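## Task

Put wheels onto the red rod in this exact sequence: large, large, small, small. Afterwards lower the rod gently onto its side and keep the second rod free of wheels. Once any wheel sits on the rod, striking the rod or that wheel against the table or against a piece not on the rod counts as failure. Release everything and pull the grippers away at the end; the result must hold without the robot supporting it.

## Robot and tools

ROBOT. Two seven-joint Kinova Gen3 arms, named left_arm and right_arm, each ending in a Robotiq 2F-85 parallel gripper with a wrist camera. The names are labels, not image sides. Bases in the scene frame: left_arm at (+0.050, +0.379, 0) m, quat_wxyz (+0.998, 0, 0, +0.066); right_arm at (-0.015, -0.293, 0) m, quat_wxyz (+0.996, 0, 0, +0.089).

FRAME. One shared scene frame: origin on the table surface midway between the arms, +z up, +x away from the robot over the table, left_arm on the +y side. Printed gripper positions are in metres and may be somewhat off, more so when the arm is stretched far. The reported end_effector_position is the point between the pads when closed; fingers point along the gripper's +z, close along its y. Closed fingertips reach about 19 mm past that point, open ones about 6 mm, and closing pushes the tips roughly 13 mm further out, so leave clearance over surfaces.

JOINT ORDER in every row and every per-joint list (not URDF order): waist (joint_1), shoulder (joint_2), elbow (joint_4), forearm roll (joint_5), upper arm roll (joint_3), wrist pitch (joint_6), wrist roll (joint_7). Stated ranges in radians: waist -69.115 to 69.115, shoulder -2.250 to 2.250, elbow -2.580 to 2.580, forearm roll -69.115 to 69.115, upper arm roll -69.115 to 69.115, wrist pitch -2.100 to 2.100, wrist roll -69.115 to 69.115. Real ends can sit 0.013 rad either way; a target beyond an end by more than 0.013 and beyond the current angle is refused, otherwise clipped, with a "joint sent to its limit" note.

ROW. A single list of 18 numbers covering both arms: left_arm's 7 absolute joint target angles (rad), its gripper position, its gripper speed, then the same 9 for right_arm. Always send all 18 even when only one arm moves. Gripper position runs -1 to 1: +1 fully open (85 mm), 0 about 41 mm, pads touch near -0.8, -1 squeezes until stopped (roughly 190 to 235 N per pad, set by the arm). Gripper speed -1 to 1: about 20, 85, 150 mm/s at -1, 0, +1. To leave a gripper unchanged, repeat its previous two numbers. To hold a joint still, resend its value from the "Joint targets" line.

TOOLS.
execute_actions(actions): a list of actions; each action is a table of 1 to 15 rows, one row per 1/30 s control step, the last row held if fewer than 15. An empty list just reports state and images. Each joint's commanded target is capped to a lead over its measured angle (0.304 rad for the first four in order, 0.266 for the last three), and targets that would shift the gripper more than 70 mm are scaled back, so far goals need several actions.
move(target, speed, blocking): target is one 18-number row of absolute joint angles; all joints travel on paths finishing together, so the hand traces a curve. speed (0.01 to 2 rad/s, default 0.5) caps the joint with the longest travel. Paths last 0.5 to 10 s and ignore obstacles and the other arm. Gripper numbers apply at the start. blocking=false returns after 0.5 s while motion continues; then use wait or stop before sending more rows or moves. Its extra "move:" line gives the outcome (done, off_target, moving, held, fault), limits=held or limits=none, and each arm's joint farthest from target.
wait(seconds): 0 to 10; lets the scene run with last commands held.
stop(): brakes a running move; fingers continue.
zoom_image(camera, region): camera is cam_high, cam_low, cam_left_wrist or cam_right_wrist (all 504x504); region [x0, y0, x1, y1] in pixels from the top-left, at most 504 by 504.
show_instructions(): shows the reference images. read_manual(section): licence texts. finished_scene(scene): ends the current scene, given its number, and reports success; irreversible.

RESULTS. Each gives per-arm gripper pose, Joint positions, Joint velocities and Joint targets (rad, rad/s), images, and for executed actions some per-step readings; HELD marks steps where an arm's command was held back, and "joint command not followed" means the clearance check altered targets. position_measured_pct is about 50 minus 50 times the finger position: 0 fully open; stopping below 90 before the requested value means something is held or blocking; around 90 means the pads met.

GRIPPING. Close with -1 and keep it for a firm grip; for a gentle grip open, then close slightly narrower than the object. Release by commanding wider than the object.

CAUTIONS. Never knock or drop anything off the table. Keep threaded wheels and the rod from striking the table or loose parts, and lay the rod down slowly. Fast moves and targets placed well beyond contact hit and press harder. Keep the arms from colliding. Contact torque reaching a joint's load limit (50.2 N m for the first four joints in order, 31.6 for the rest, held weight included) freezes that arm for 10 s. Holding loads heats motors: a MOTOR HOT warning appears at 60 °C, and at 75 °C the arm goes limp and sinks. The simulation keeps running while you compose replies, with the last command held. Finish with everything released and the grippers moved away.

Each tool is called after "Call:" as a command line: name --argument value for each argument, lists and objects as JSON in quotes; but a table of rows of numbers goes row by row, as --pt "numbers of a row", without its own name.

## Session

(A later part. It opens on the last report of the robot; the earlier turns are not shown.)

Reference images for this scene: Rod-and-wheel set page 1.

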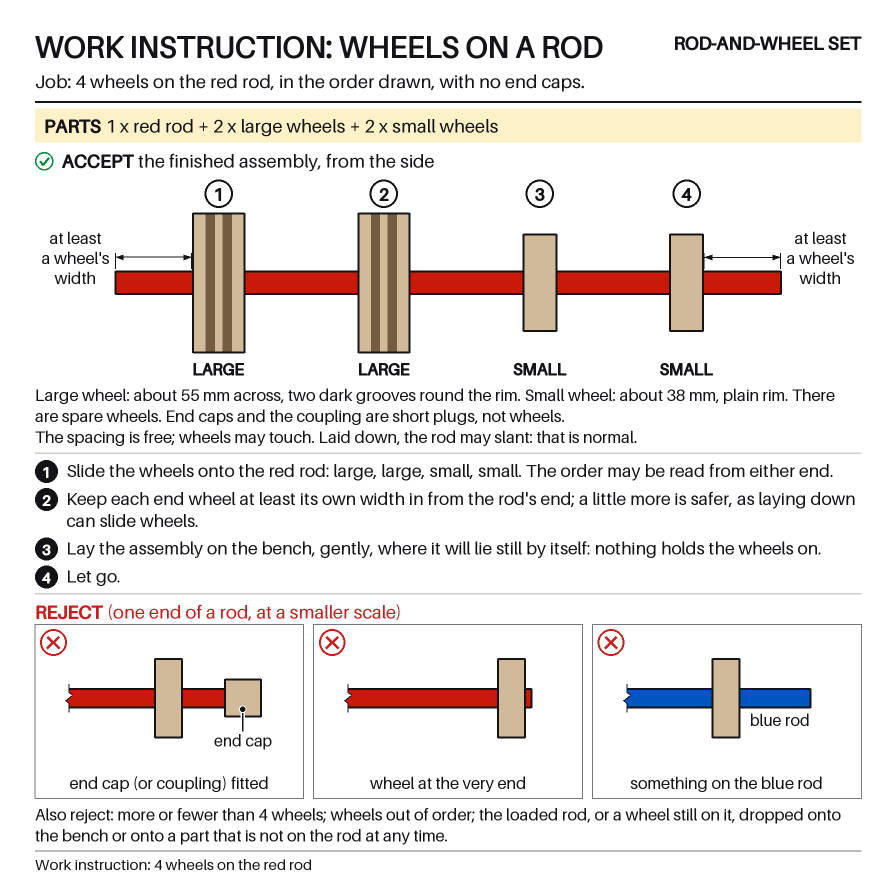

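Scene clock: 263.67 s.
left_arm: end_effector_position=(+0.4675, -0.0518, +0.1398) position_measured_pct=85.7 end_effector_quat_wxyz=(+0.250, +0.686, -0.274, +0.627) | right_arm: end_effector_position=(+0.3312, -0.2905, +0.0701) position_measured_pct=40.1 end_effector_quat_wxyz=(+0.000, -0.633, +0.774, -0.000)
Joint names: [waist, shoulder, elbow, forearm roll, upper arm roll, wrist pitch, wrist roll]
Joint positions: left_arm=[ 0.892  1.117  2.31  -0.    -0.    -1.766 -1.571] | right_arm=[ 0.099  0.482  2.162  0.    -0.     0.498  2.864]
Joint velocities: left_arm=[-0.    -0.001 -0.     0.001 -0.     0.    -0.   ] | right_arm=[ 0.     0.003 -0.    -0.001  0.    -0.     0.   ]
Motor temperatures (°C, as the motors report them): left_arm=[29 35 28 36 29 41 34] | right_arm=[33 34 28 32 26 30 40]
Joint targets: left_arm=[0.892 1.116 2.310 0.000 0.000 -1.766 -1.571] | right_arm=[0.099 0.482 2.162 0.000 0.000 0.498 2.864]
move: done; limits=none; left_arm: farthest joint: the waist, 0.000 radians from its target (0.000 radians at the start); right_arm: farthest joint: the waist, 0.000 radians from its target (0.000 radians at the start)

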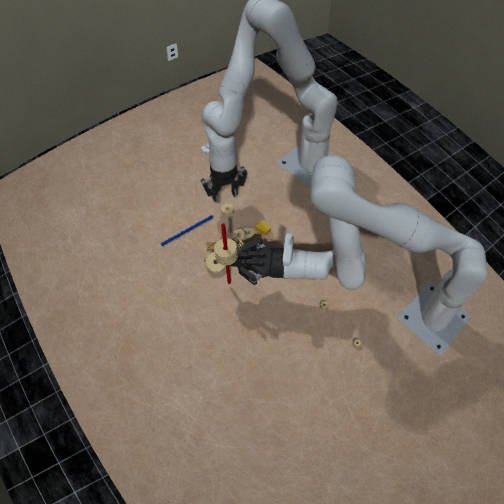

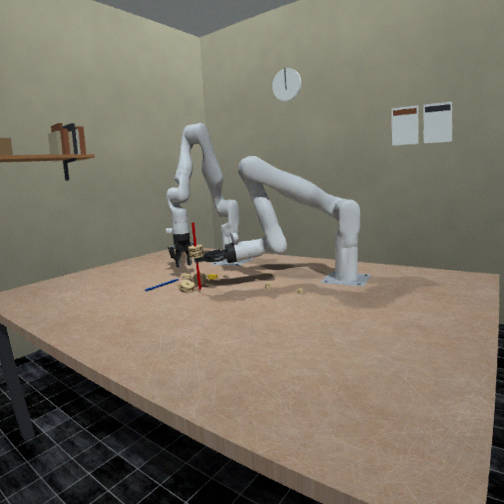

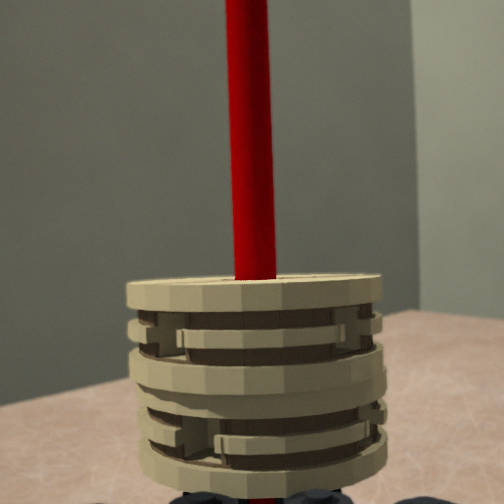

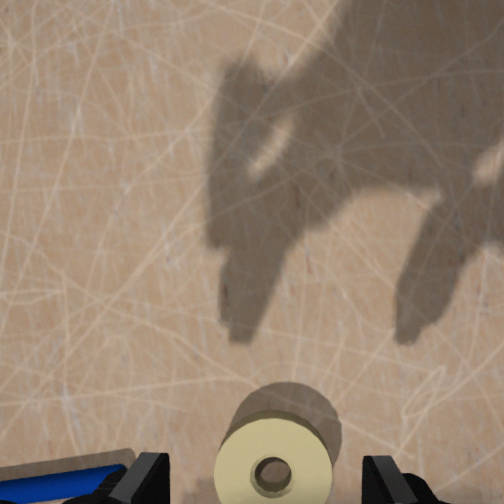

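Call:
move --target '[0.892,1.1165,2.3097,0,0,-1.7662,-1.5708,-1,-0.3,0.0888,0.6119,2.1949,0,0,0.3348,2.8530,0.2,0.5]' --speed 0.15

Call:
move --target '[0.892,1.1165,2.3097,0,0,-1.7662,-1.5708,-1,-0.3,0.0888,0.6119,2.1949,0,0,0.3348,2.8530,-1,0.3]' --speed 0.15

Scene clock: 272.37 s.
left_arm: end_effector_position=(+0.4675, -0.0518, +0.1398) position_measured_pct=85.7 end_effector_quat_wxyz=(+0.250, +0.686, -0.274, +0.627) | right_arm: end_effector_position=(+0.3309, -0.2869, +0.0211) position_measured_pct=40.1 end_effector_quat_wxyz=(+0.000, -0.633, +0.774, -0.000)
Joint names: [waist, shoulder, elbow, forearm roll, upper arm roll, wrist pitch, wrist roll]
Joint positions: left_arm=[ 0.892  1.117  2.31  -0.    -0.    -1.766 -1.571] | right_arm=[ 0.089  0.612  2.195 -0.    -0.     0.335  2.853]
Joint velocities: left_arm=[-0.     0.001 -0.    -0.003 -0.    -0.001  0.   ] | right_arm=[-0.     0.003  0.     0.     0.    -0.    -0.   ]
Motor temperatures (°C, as the motors report them): left_arm=[29 35 28 36 29 41 34] | right_arm=[33 34 28 32 26 30 40]
Joint targets: left_arm=[0.892 1.116 2.310 0.000 0.000 -1.766 -1.571] | right_arm=[0.089 0.612 2.195 0.000 0.000 0.335 2.853]
move: done; limits=none; left_arm: farthest joint: the waist, 0.000 radians from its target (0.000 radians at the start); right_arm: farthest joint: the waist, 0.000 radians from its target (0.010 radians at the start)

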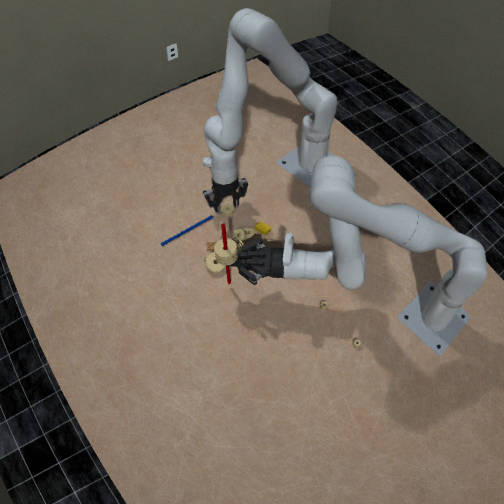

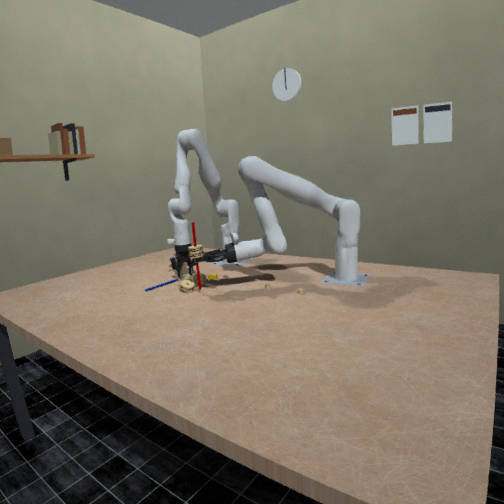

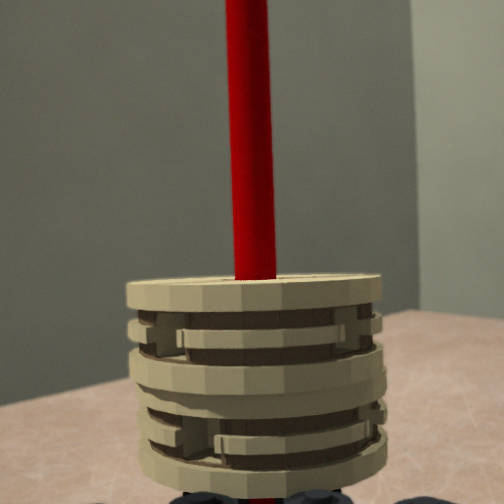

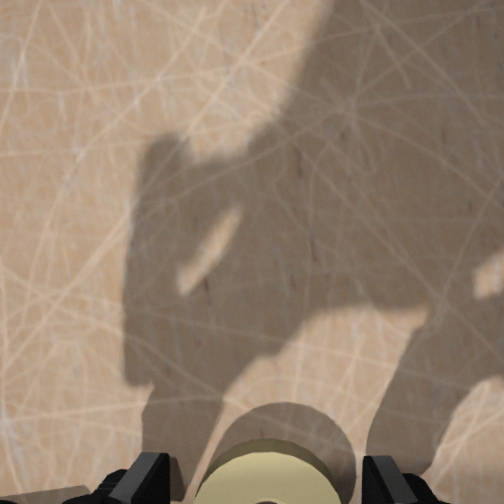

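Scene clock: 273.07 s.
left_arm: end_effector_position=(+0.4675, -0.0518, +0.1398) position_measured_pct=85.7 end_effector_quat_wxyz=(+0.250, +0.686, -0.274, +0.627) | right_arm: end_effector_position=(+0.3309, -0.2869, +0.0219) position_measured_pct=56.7 end_effector_quat_wxyz=(+0.000, -0.633, +0.774, -0.000)
Joint names: [waist, shoulder, elbow, forearm roll, upper arm roll, wrist pitch, wrist roll]
Joint positions: left_arm=[ 0.892  1.117  2.31  -0.    -0.    -1.766 -1.571] | right_arm=[ 0.089  0.609  2.195 -0.     0.     0.336  2.853]
Joint velocities: left_arm=[-0.001  0.     0.    -0.001  0.     0.001 -0.   ] | right_arm=[ 0.     0.     0.001  0.     0.    -0.     0.   ]
Motor temperatures (°C, as the motors report them): left_arm=[29 35 28 36 29 41 34] | right_arm=[33 34 28 32 26 30 40]
Joint targets: left_arm=[0.892 1.116 2.310 0.000 0.000 -1.766 -1.571] | right_arm=[0.089 0.612 2.195 0.000 0.000 0.335 2.853]
move: done; limits=none; left_arm: farthest joint: the waist, 0.000 radians from its target (0.000 radians at the start); right_arm: farthest joint: the shoulder, 0.003 radians from its target (0.000 radians at the start)

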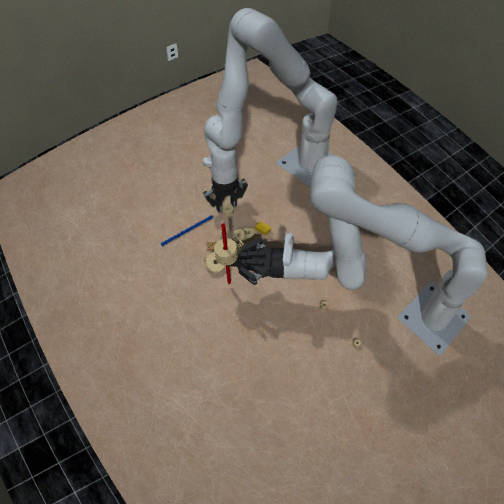

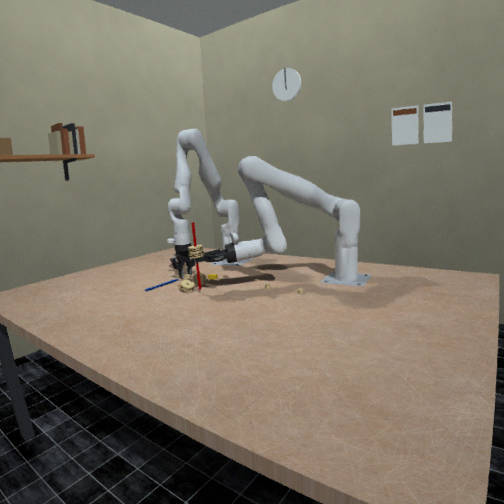

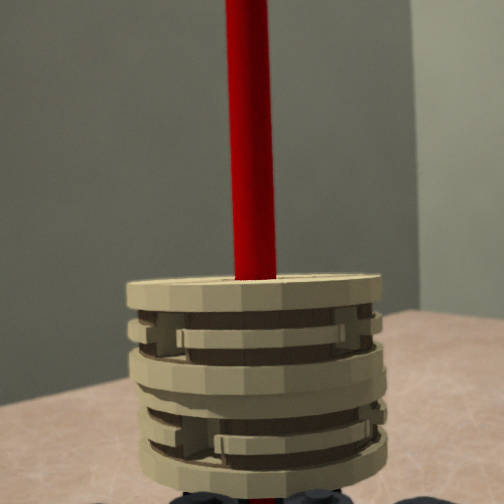

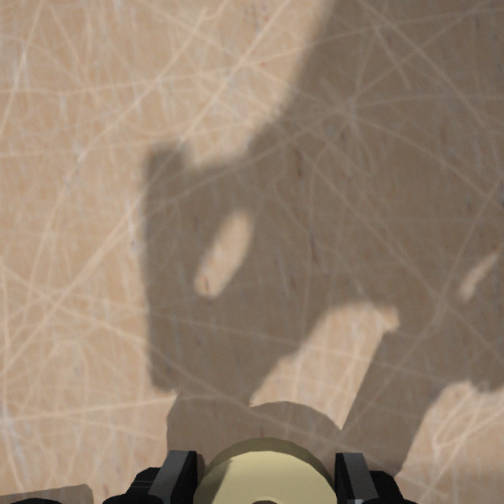

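Call:
move --target '[0.892,1.1165,2.3097,0,0,-1.7662,-1.5708,-1,-0.3,0.0888,0.0834,1.6560,0,0,1.4022,2.8530,-1,0.3]' --speed 0.8

Call:
move --target '[0.892,1.1165,2.3097,0,0,-1.7662,-1.5708,-1,-0.3,-0.3031,0.5785,0.9310,0,0,1.6321,3.4711,-1,0.3]' --speed 0.7

Call:
move --target '[0.892,1.1165,2.3097,0,0,-1.7662,-1.5708,-1,-0.3,-0.3031,0.5774,1.0284,0,0,1.5358,3.4711,-1,0.3]' --speed 0.2

Call:
zoom_image --camera "cam_low" --region '[160,180,230,250]'

Call:
zoom_image --camera "cam_high" --region '[190,180,260,250]'

Scene clock: 280.60 s.
left_arm: end_effector_position=(+0.4675, -0.0518, +0.1398) position_measured_pct=85.7 end_effector_quat_wxyz=(+0.250, +0.686, -0.274, +0.627) | right_arm: end_effector_position=(+0.3308, -0.2869, +0.3400) position_measured_pct=56.7 end_effector_quat_wxyz=(-0.000, -0.633, +0.774, +0.000)
Joint names: [waist, shoulder, elbow, forearm roll, upper arm roll, wrist pitch, wrist roll]
Joint positions: left_arm=[ 0.892  1.117  2.31  -0.    -0.    -1.766 -1.571] | right_arm=[0.089 0.084 1.656 0.    0.    1.402 2.853]
Joint velocities: left_arm=[-0.    -0.001  0.     0.     0.    -0.001 -0.   ] | right_arm=[ 0.    -0.003 -0.     0.     0.     0.     0.   ]
Motor temperatures (°C, as the motors report them): left_arm=[29 35 28 36 29 41 34] | right_arm=[33 34 28 32 26 30 40]
Joint targets: left_arm=[0.892 1.116 2.310 0.000 0.000 -1.766 -1.571] | right_arm=[0.089 0.083 1.656 0.000 0.000 1.402 2.853]
move: done; limits=none; left_arm: farthest joint: the waist, 0.000 radians from its target (0.000 radians at the start); right_arm: farthest joint: the waist, 0.000 radians from its target (0.000 radians at the start)

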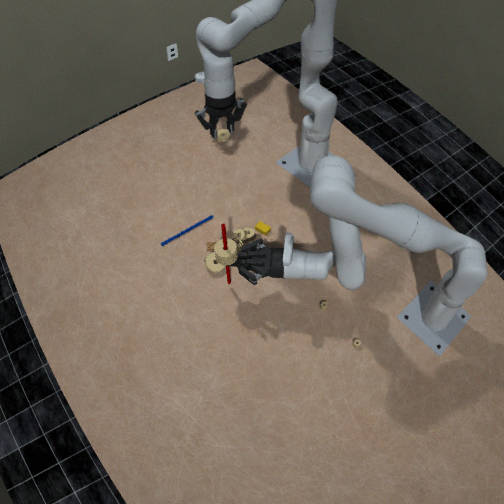

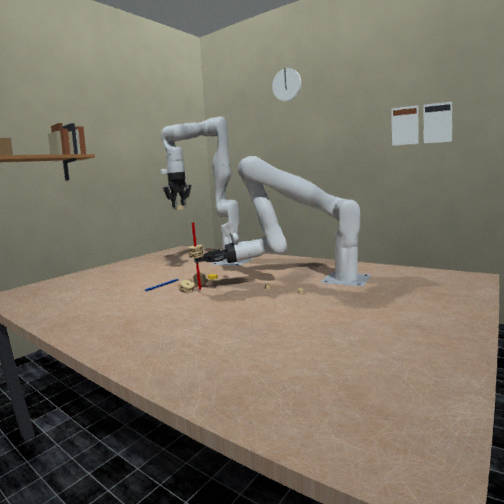

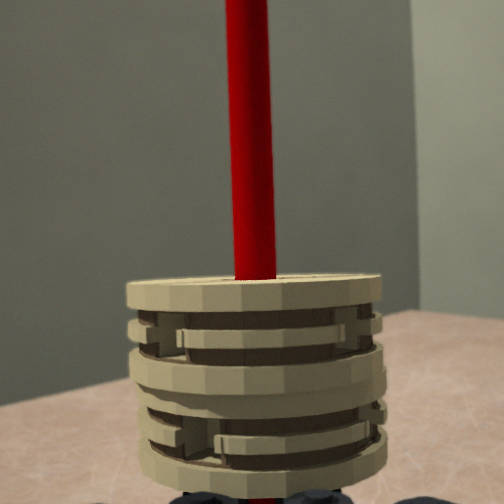

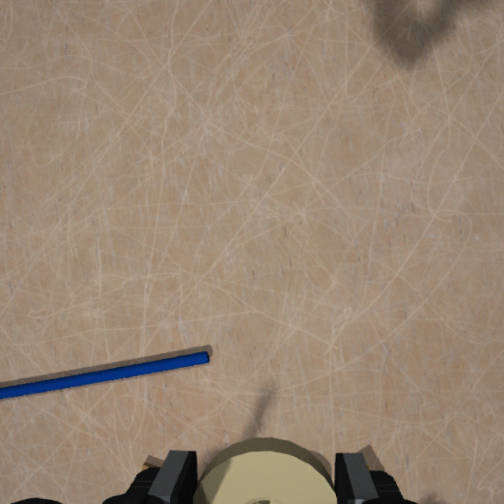

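Scene clock: 282.27 s.
left_arm: end_effector_position=(+0.4675, -0.0518, +0.1398) position_measured_pct=85.7 end_effector_quat_wxyz=(+0.250, +0.686, -0.274, +0.627) | right_arm: end_effector_position=(+0.4784, -0.0633, +0.3452) position_measured_pct=56.7 end_effector_quat_wxyz=(-0.000, +0.929, -0.371, +0.000)
Joint names: [waist, shoulder, elbow, forearm roll, upper arm roll, wrist pitch, wrist roll]
Joint positions: left_arm=[ 0.892  1.117  2.31  -0.    -0.    -1.766 -1.571] | right_arm=[-0.303  0.578  0.931 -0.    -0.     1.632  3.471]
Joint velocities: left_arm=[-0.001  0.    -0.     0.001  0.    -0.001  0.001] | right_arm=[-0.002  0.003 -0.001  0.001  0.     0.    -0.   ]
Motor temperatures (°C, as the motors report them): left_arm=[29 35 28 36 29 41 34] | right_arm=[33 34 28 32 26 30 40]
Joint targets: left_arm=[0.892 1.116 2.310 0.000 0.000 -1.766 -1.571] | right_arm=[-0.303 0.579 0.931 0.000 0.000 1.632 3.471]
move: done; limits=none; left_arm: farthest joint: the waist, 0.000 radians from its target (0.000 radians at the start); right_arm: farthest joint: the waist, 0.000 radians from its target (0.392 radians at the start)

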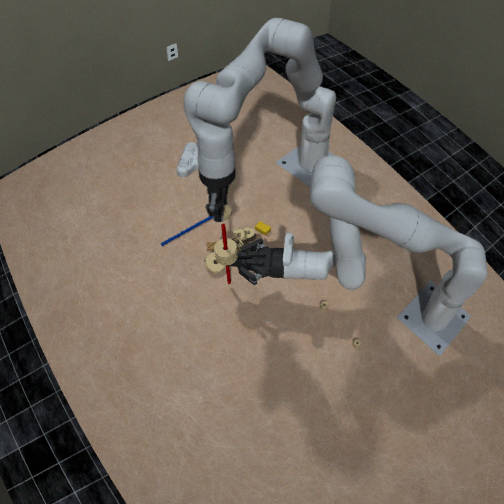

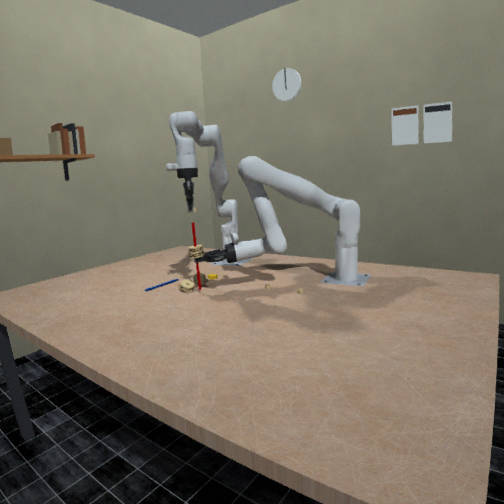

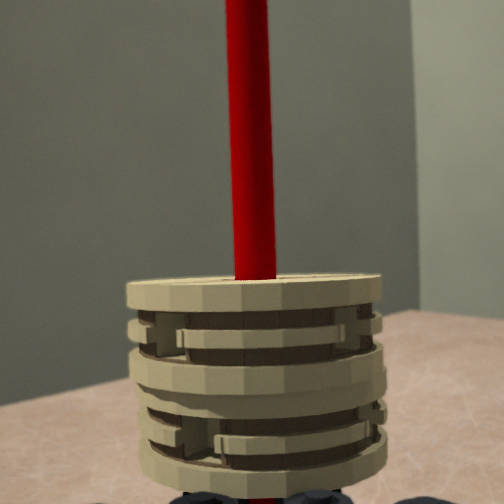

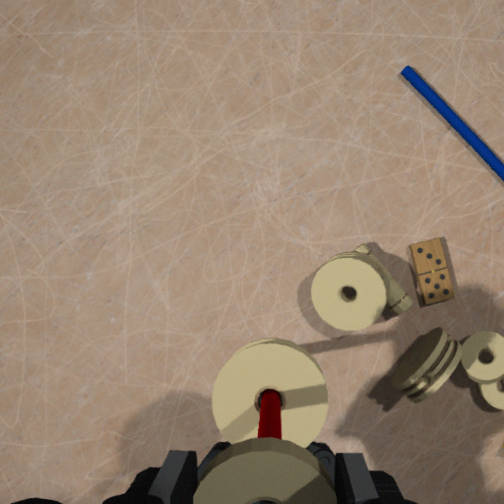

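Scene clock: 283.10 s.
left_arm: end_effector_position=(+0.4675, -0.0518, +0.1398) position_measured_pct=85.7 end_effector_quat_wxyz=(+0.250, +0.686, -0.274, +0.627) | right_arm: end_effector_position=(+0.4785, -0.0632, +0.3150) position_measured_pct=56.7 end_effector_quat_wxyz=(+0.000, +0.929, -0.371, -0.000)
Joint names: [waist, shoulder, elbow, forearm roll, upper arm roll, wrist pitch, wrist roll]
Joint positions: left_arm=[ 0.892  1.117  2.31  -0.    -0.    -1.766 -1.571] | right_arm=[-0.303  0.578  1.028  0.     0.     1.536  3.471]
Joint velocities: left_arm=[-0.     0.    -0.     0.001  0.     0.    -0.001] | right_arm=[-0.    -0.002 -0.001 -0.     0.    -0.     0.   ]
Motor temperatures (°C, as the motors report them): left_arm=[29 35 28 36 29 41 34] | right_arm=[33 34 28 32 26 30 40]
Joint targets: left_arm=[0.892 1.116 2.310 0.000 0.000 -1.766 -1.571] | right_arm=[-0.303 0.577 1.028 0.000 0.000 1.536 3.471]
move: done; limits=none; left_arm: farthest joint: the waist, 0.000 radians from its target (0.000 radians at the start); right_arm: farthest joint: the waist, 0.000 radians from its target (0.000 radians at the start)

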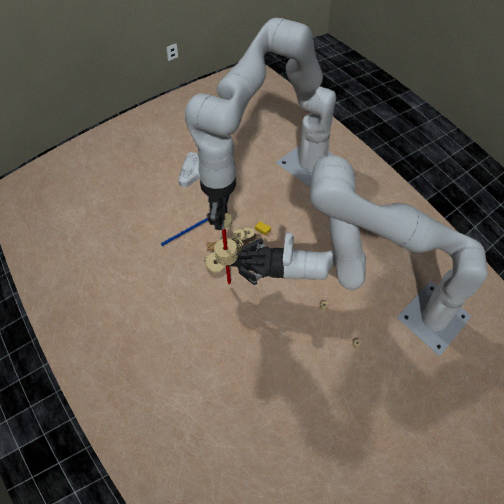

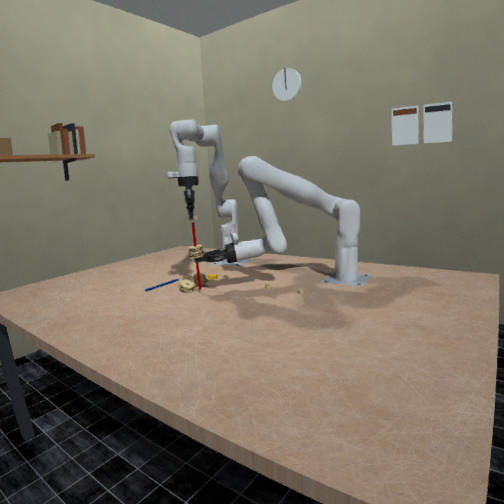

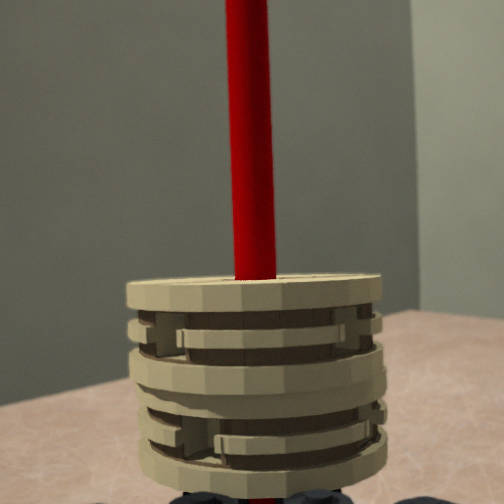

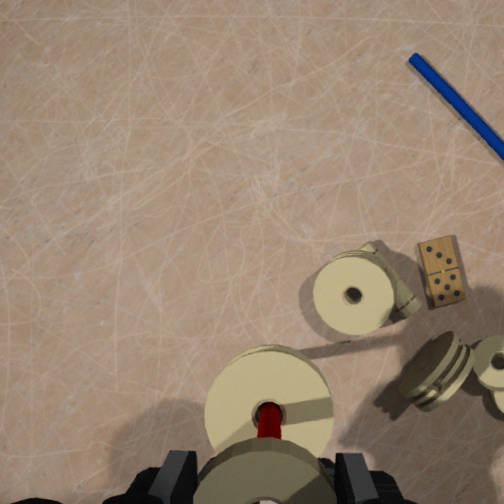

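Region (160, 180, 230, 250) of cam_low's 504x504 image, scaled by 7.200, with more detail than that image has.

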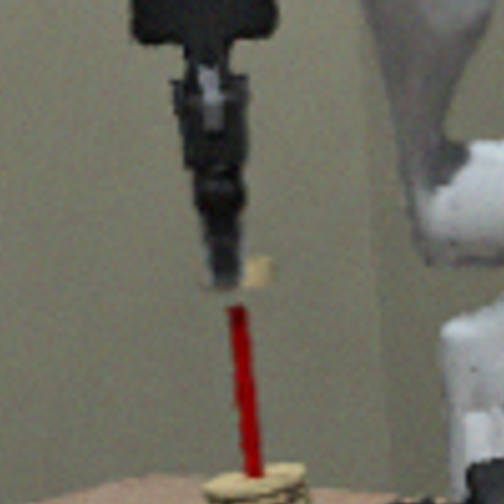

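Region (190, 180, 260, 250) of cam_high's 504x504 image, scaled by 7.200, with more detail than that image has.

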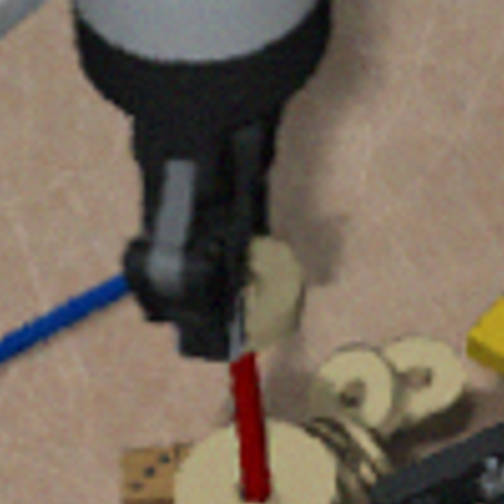

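Call:
move --target '[0.892,1.1165,2.3097,0,0,-1.7662,-1.5708,-1,-0.3,-0.3031,0.5824,1.0996,0,0,1.4596,3.4711,-1,0.3]' --speed 0.03

Call:
zoom_image --camera "cam_low" --region '[160,190,230,260]'

Scene clock: 287.63 s.
left_arm: end_effector_position=(+0.4675, -0.0517, +0.1397) position_measured_pct=85.7 end_effector_quat_wxyz=(+0.250, +0.686, -0.274, +0.627) | right_arm: end_effector_position=(+0.4785, -0.0633, +0.2900) position_measured_pct=56.7 end_effector_quat_wxyz=(+0.000, +0.929, -0.371, +0.000)
Joint names: [waist, shoulder, elbow, forearm roll, upper arm roll, wrist pitch, wrist roll]
Joint positions: left_arm=[ 0.892  1.117  2.31   0.    -0.    -1.766 -1.571] | right_arm=[-0.303  0.582  1.1    0.     0.     1.46   3.471]
Joint velocities: left_arm=[-0.     0.     0.    -0.002  0.     0.    -0.001] | right_arm=[-0.    -0.    -0.001  0.    -0.    -0.    -0.   ]
Motor temperatures (°C, as the motors report them): left_arm=[29 35 28 36 29 41 34] | right_arm=[33 34 28 32 26 30 40]
Joint targets: left_arm=[0.892 1.116 2.310 0.000 0.000 -1.766 -1.571] | right_arm=[-0.303 0.582 1.100 0.000 0.000 1.460 3.471]
move: done; limits=none; left_arm: farthest joint: the waist, 0.000 radians from its target (0.000 radians at the start); right_arm: farthest joint: the waist, 0.000 radians from its target (0.000 radians at the start)

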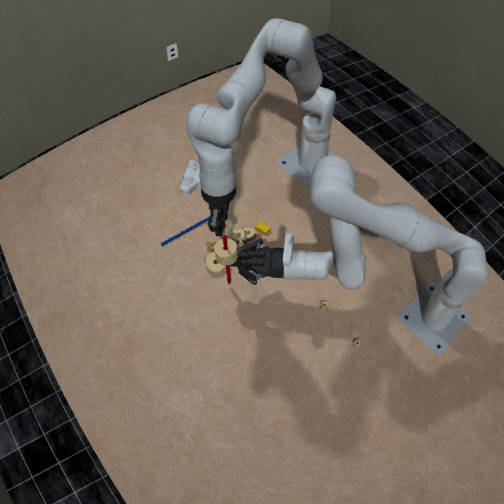

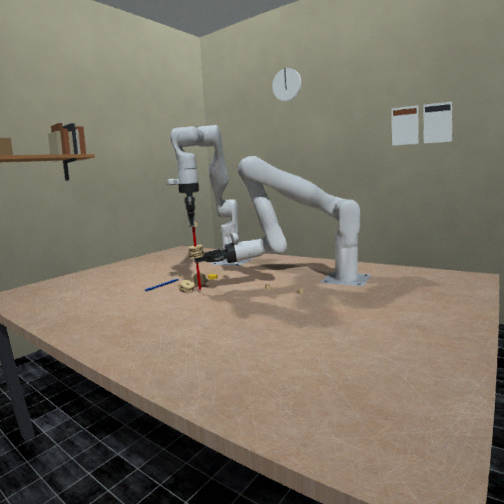

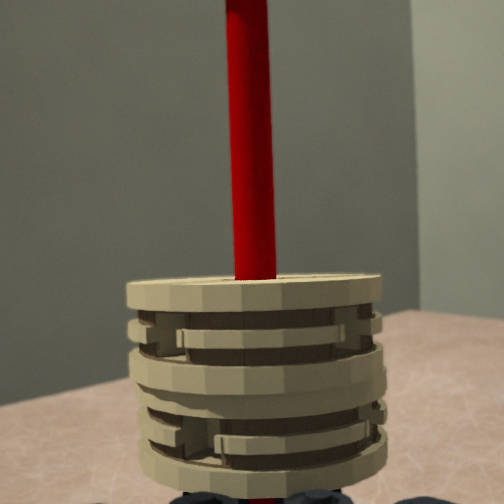

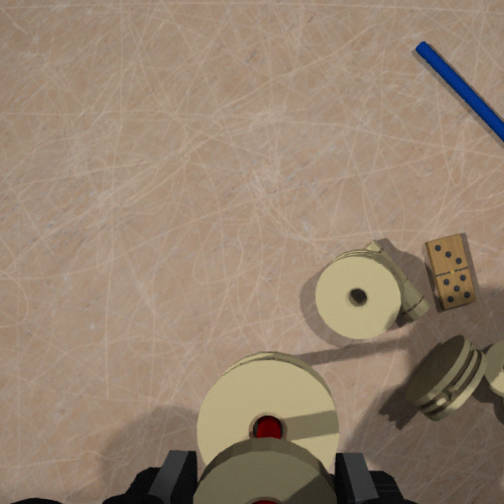

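Region (160, 190, 230, 260) of cam_low's 504x504 image, scaled by 7.200, with more detail than that image has.

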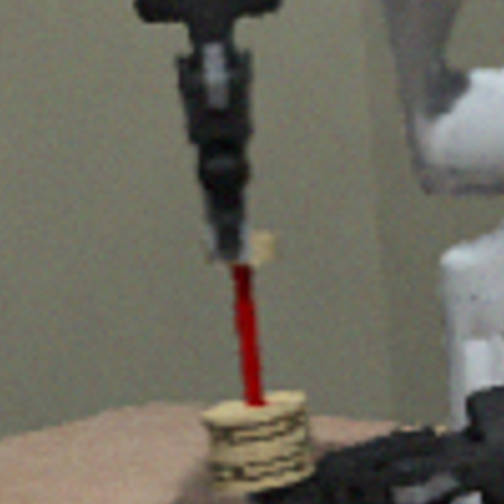

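Call:
move --target '[0.892,1.1165,2.3097,0,0,-1.7662,-1.5708,-1,-0.3,-0.3031,0.6110,1.2345,0,0,1.2961,3.4711,-1,0.3]' --speed 0.06

Scene clock: 292.13 s.
left_arm: end_effector_position=(+0.4675, -0.0518, +0.1398) position_measured_pct=85.7 end_effector_quat_wxyz=(+0.250, +0.686, -0.274, +0.627) | right_arm: end_effector_position=(+0.4785, -0.0631, +0.2329) position_measured_pct=56.7 end_effector_quat_wxyz=(+0.000, +0.929, -0.371, -0.000)
Joint names: [waist, shoulder, elbow, forearm roll, upper arm roll, wrist pitch, wrist roll]
Joint positions: left_arm=[ 0.892  1.117  2.31  -0.    -0.    -1.766 -1.571] | right_arm=[-0.303  0.611  1.234  0.    -0.     1.296  3.471]
Joint velocities: left_arm=[-0.     0.     0.     0.001 -0.001 -0.     0.   ] | right_arm=[-0.    -0.     0.001  0.    -0.    -0.     0.   ]
Motor temperatures (°C, as the motors report them): left_arm=[29 35 28 36 29 41 34] | right_arm=[33 34 28 32 26 30 40]
Joint targets: left_arm=[0.892 1.116 2.310 0.000 0.000 -1.766 -1.571] | right_arm=[-0.303 0.611 1.234 0.000 0.000 1.296 3.471]
move: done; limits=none; left_arm: farthest joint: the waist, 0.000 radians from its target (0.000 radians at the start); right_arm: farthest joint: the waist, 0.000 radians from its target (0.000 radians at the start)

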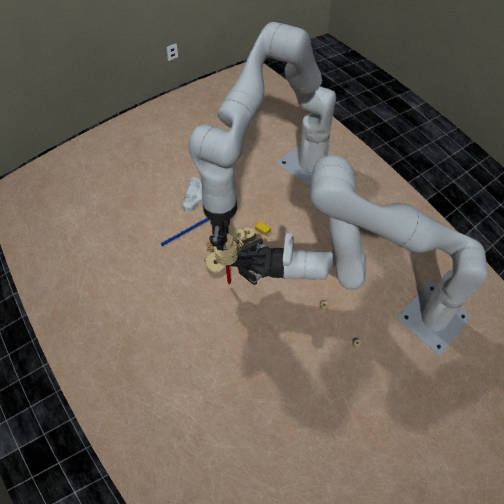

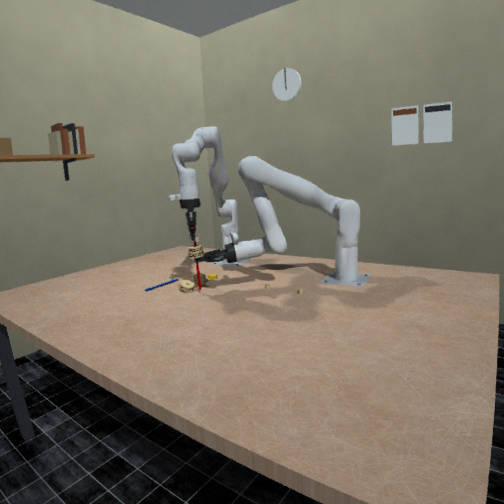

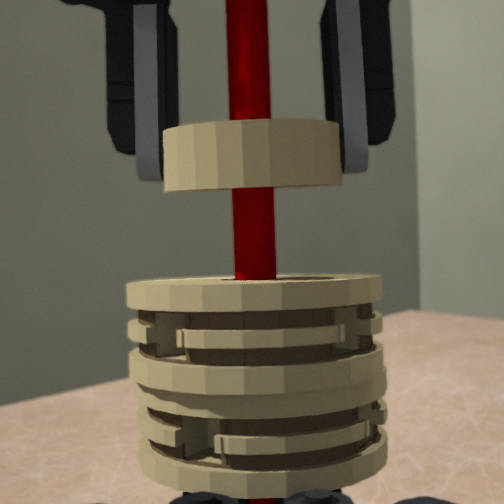

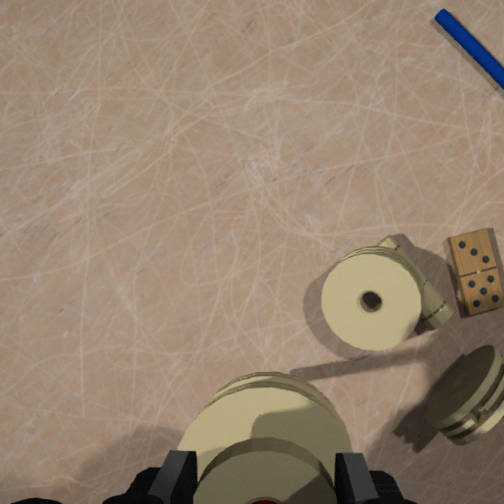

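Call:
move --target '[0.892,1.1165,2.3097,0,0,-1.7662,-1.5708,-1,-0.3,-0.3031,0.6110,1.2345,0,0,1.2961,3.4711,0.3,-0.5]' --speed 0.06

Call:
move --target '[0.892,1.1165,2.3097,0,0,-1.7662,-1.5708,-1,-0.3,-0.3031,0.5785,0.9310,0,0,1.6321,3.4711,0.3,0.5]' --speed 0.5

Call:
move --target '[0.892,1.1165,2.3097,0,0,-1.7662,-1.5708,-1,-0.3,-0.1921,0.3089,1.8498,0,0,0.9829,2.7713,0.2,0.5]' --speed 0.7

Scene clock: 302.17 s.
left_arm: end_effector_position=(+0.4675, -0.0518, +0.1397) position_measured_pct=85.7 end_effector_quat_wxyz=(+0.250, +0.686, -0.274, +0.627) | right_arm: end_effector_position=(+0.4785, -0.0631, +0.2329) position_measured_pct=34.9 end_effector_quat_wxyz=(+0.000, +0.929, -0.371, -0.000)
Joint names: [waist, shoulder, elbow, forearm roll, upper arm roll, wrist pitch, wrist roll]
Joint positions: left_arm=[ 0.892  1.117  2.31  -0.    -0.    -1.766 -1.571] | right_arm=[-0.303  0.611  1.234  0.     0.     1.296  3.471]
Joint velocities: left_arm=[ 0.    -0.    -0.    -0.     0.     0.001  0.   ] | right_arm=[ 0.     0.     0.001 -0.001 -0.    -0.    -0.   ]
Motor temperatures (°C, as the motors report them): left_arm=[29 35 28 36 29 41 34] | right_arm=[33 34 28 32 26 30 40]
Joint targets: left_arm=[0.892 1.116 2.310 0.000 0.000 -1.766 -1.571] | right_arm=[-0.303 0.611 1.234 0.000 0.000 1.296 3.471]
move: done; limits=none; left_arm: farthest joint: the waist, 0.000 radians from its target (0.000 radians at the start); right_arm: farthest joint: the waist, 0.000 radians from its target (0.000 radians at the start)

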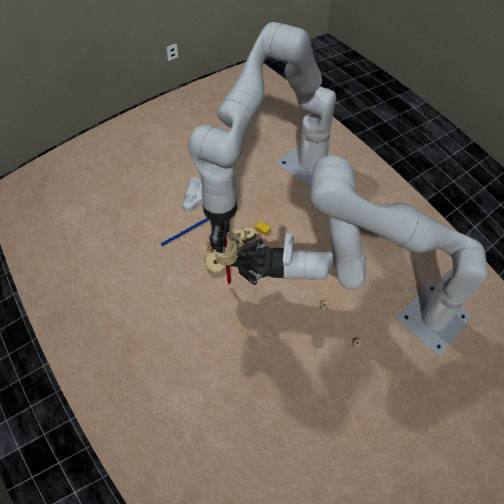

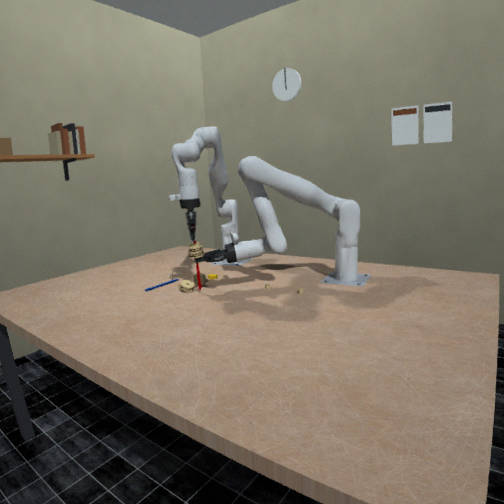

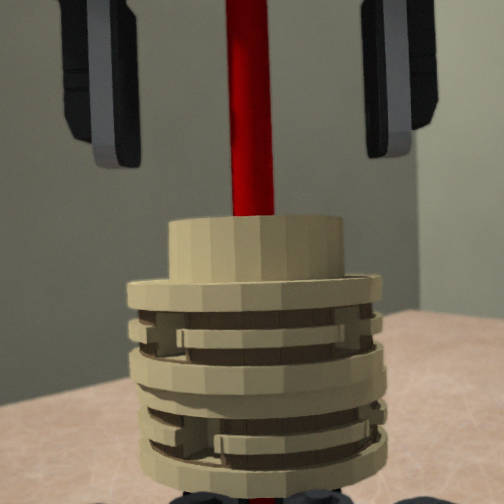

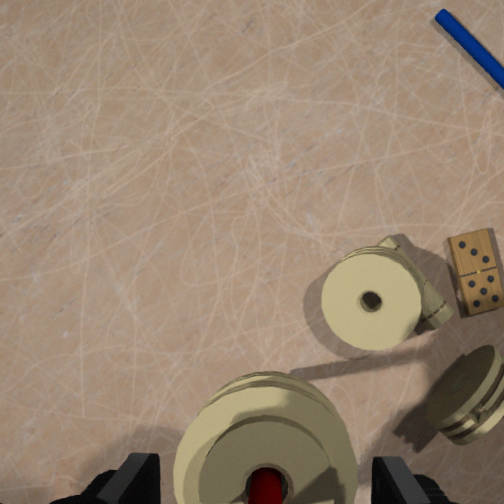

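Scene clock: 303.30 s.
left_arm: end_effector_position=(+0.4675, -0.0518, +0.1397) position_measured_pct=85.7 end_effector_quat_wxyz=(+0.250, +0.686, -0.274, +0.627) | right_arm: end_effector_position=(+0.4784, -0.0632, +0.3452) position_measured_pct=34.9 end_effector_quat_wxyz=(-0.000, +0.929, -0.371, +0.000)
Joint names: [waist, shoulder, elbow, forearm roll, upper arm roll, wrist pitch, wrist roll]
Joint positions: left_arm=[ 0.892  1.117  2.31  -0.    -0.    -1.766 -1.571] | right_arm=[-0.303  0.578  0.931 -0.    -0.     1.632  3.471]
Joint velocities: left_arm=[ 0.     0.    -0.    -0.001 -0.     0.    -0.   ] | right_arm=[-0.     0.002 -0.    -0.     0.     0.     0.   ]
Motor temperatures (°C, as the motors report them): left_arm=[29 35 28 36 29 41 34] | right_arm=[33 34 28 32 26 30 40]
Joint targets: left_arm=[0.892 1.116 2.310 0.000 0.000 -1.766 -1.571] | right_arm=[-0.303 0.579 0.931 0.000 0.000 1.632 3.471]
move: done; limits=none; left_arm: farthest joint: the waist, 0.000 radians from its target (0.000 radians at the start); right_arm: farthest joint: the waist, 0.000 radians from its target (0.000 radians at the start)

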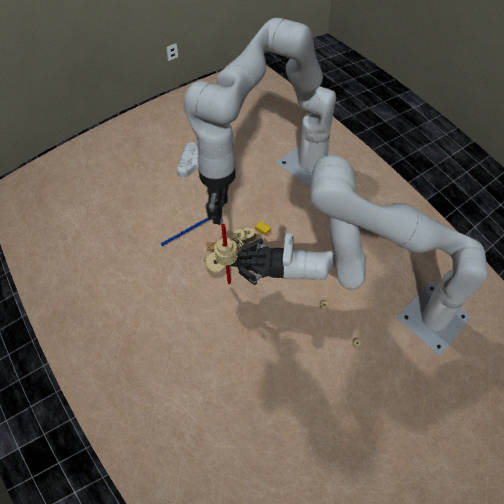

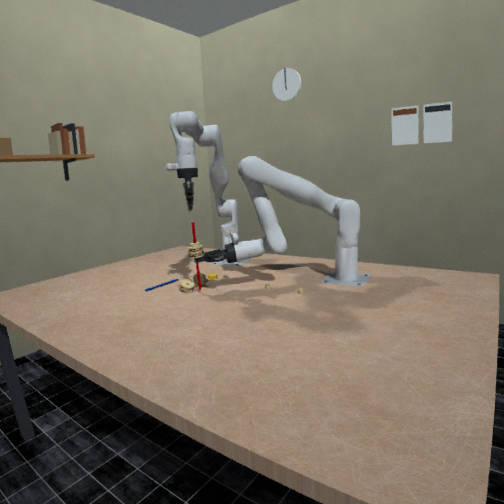

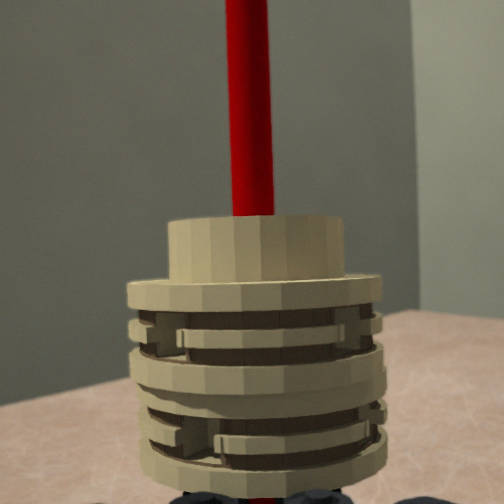

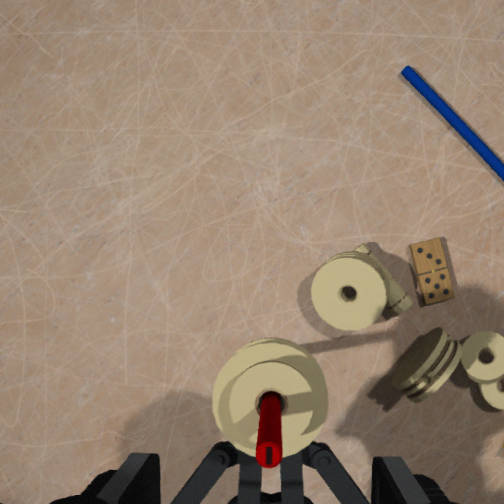

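Scene clock: 305.17 s.
left_arm: end_effector_position=(+0.4675, -0.0518, +0.1397) position_measured_pct=85.7 end_effector_quat_wxyz=(+0.250, +0.686, -0.274, +0.627) | right_arm: end_effector_position=(+0.3570, -0.1752, +0.1999) position_measured_pct=40.1 end_effector_quat_wxyz=(-0.000, -0.707, +0.707, +0.000)
Joint names: [waist, shoulder, elbow, forearm roll, upper arm roll, wrist pitch, wrist roll]
Joint positions: left_arm=[ 0.892  1.117  2.31  -0.    -0.    -1.766 -1.571] | right_arm=[-0.192  0.309  1.85   0.     0.     0.983  2.771]
Joint velocities: left_arm=[ 0.     0.001  0.001  0.     0.    -0.     0.001] | right_arm=[ 0.001 -0.003  0.001  0.    -0.    -0.    -0.   ]
Motor temperatures (°C, as the motors report them): left_arm=[29 36 28 36 29 41 34] | right_arm=[33 34 28 32 26 30 40]
Joint targets: left_arm=[0.892 1.116 2.310 0.000 0.000 -1.766 -1.571] | right_arm=[-0.192 0.309 1.850 0.000 0.000 0.983 2.771]
move: done; limits=none; left_arm: farthest joint: the waist, 0.000 radians from its target (0.000 radians at the start); right_arm: farthest joint: the waist, 0.000 radians from its target (0.111 radians at the start)

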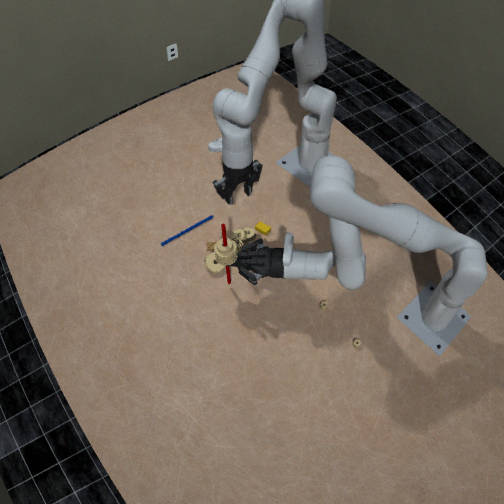

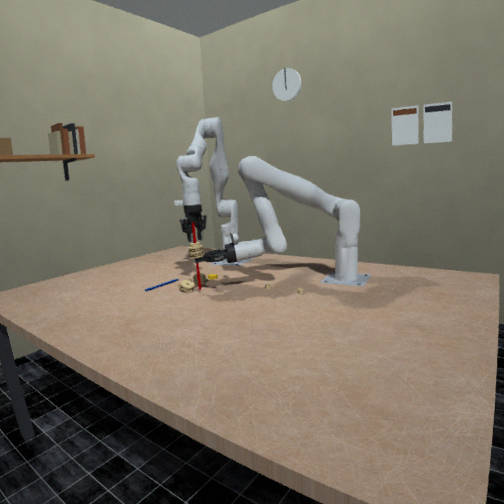

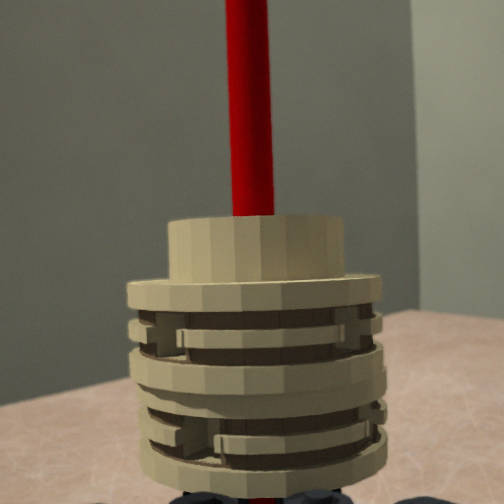

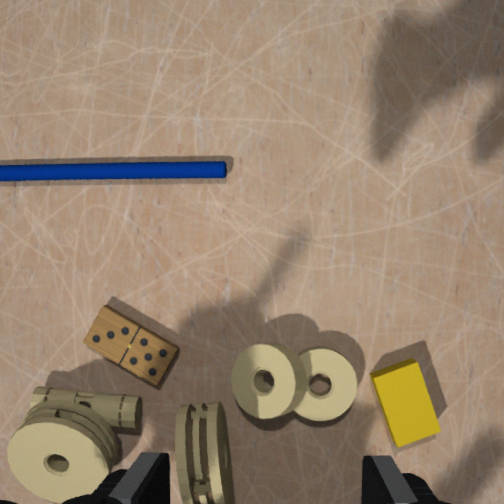

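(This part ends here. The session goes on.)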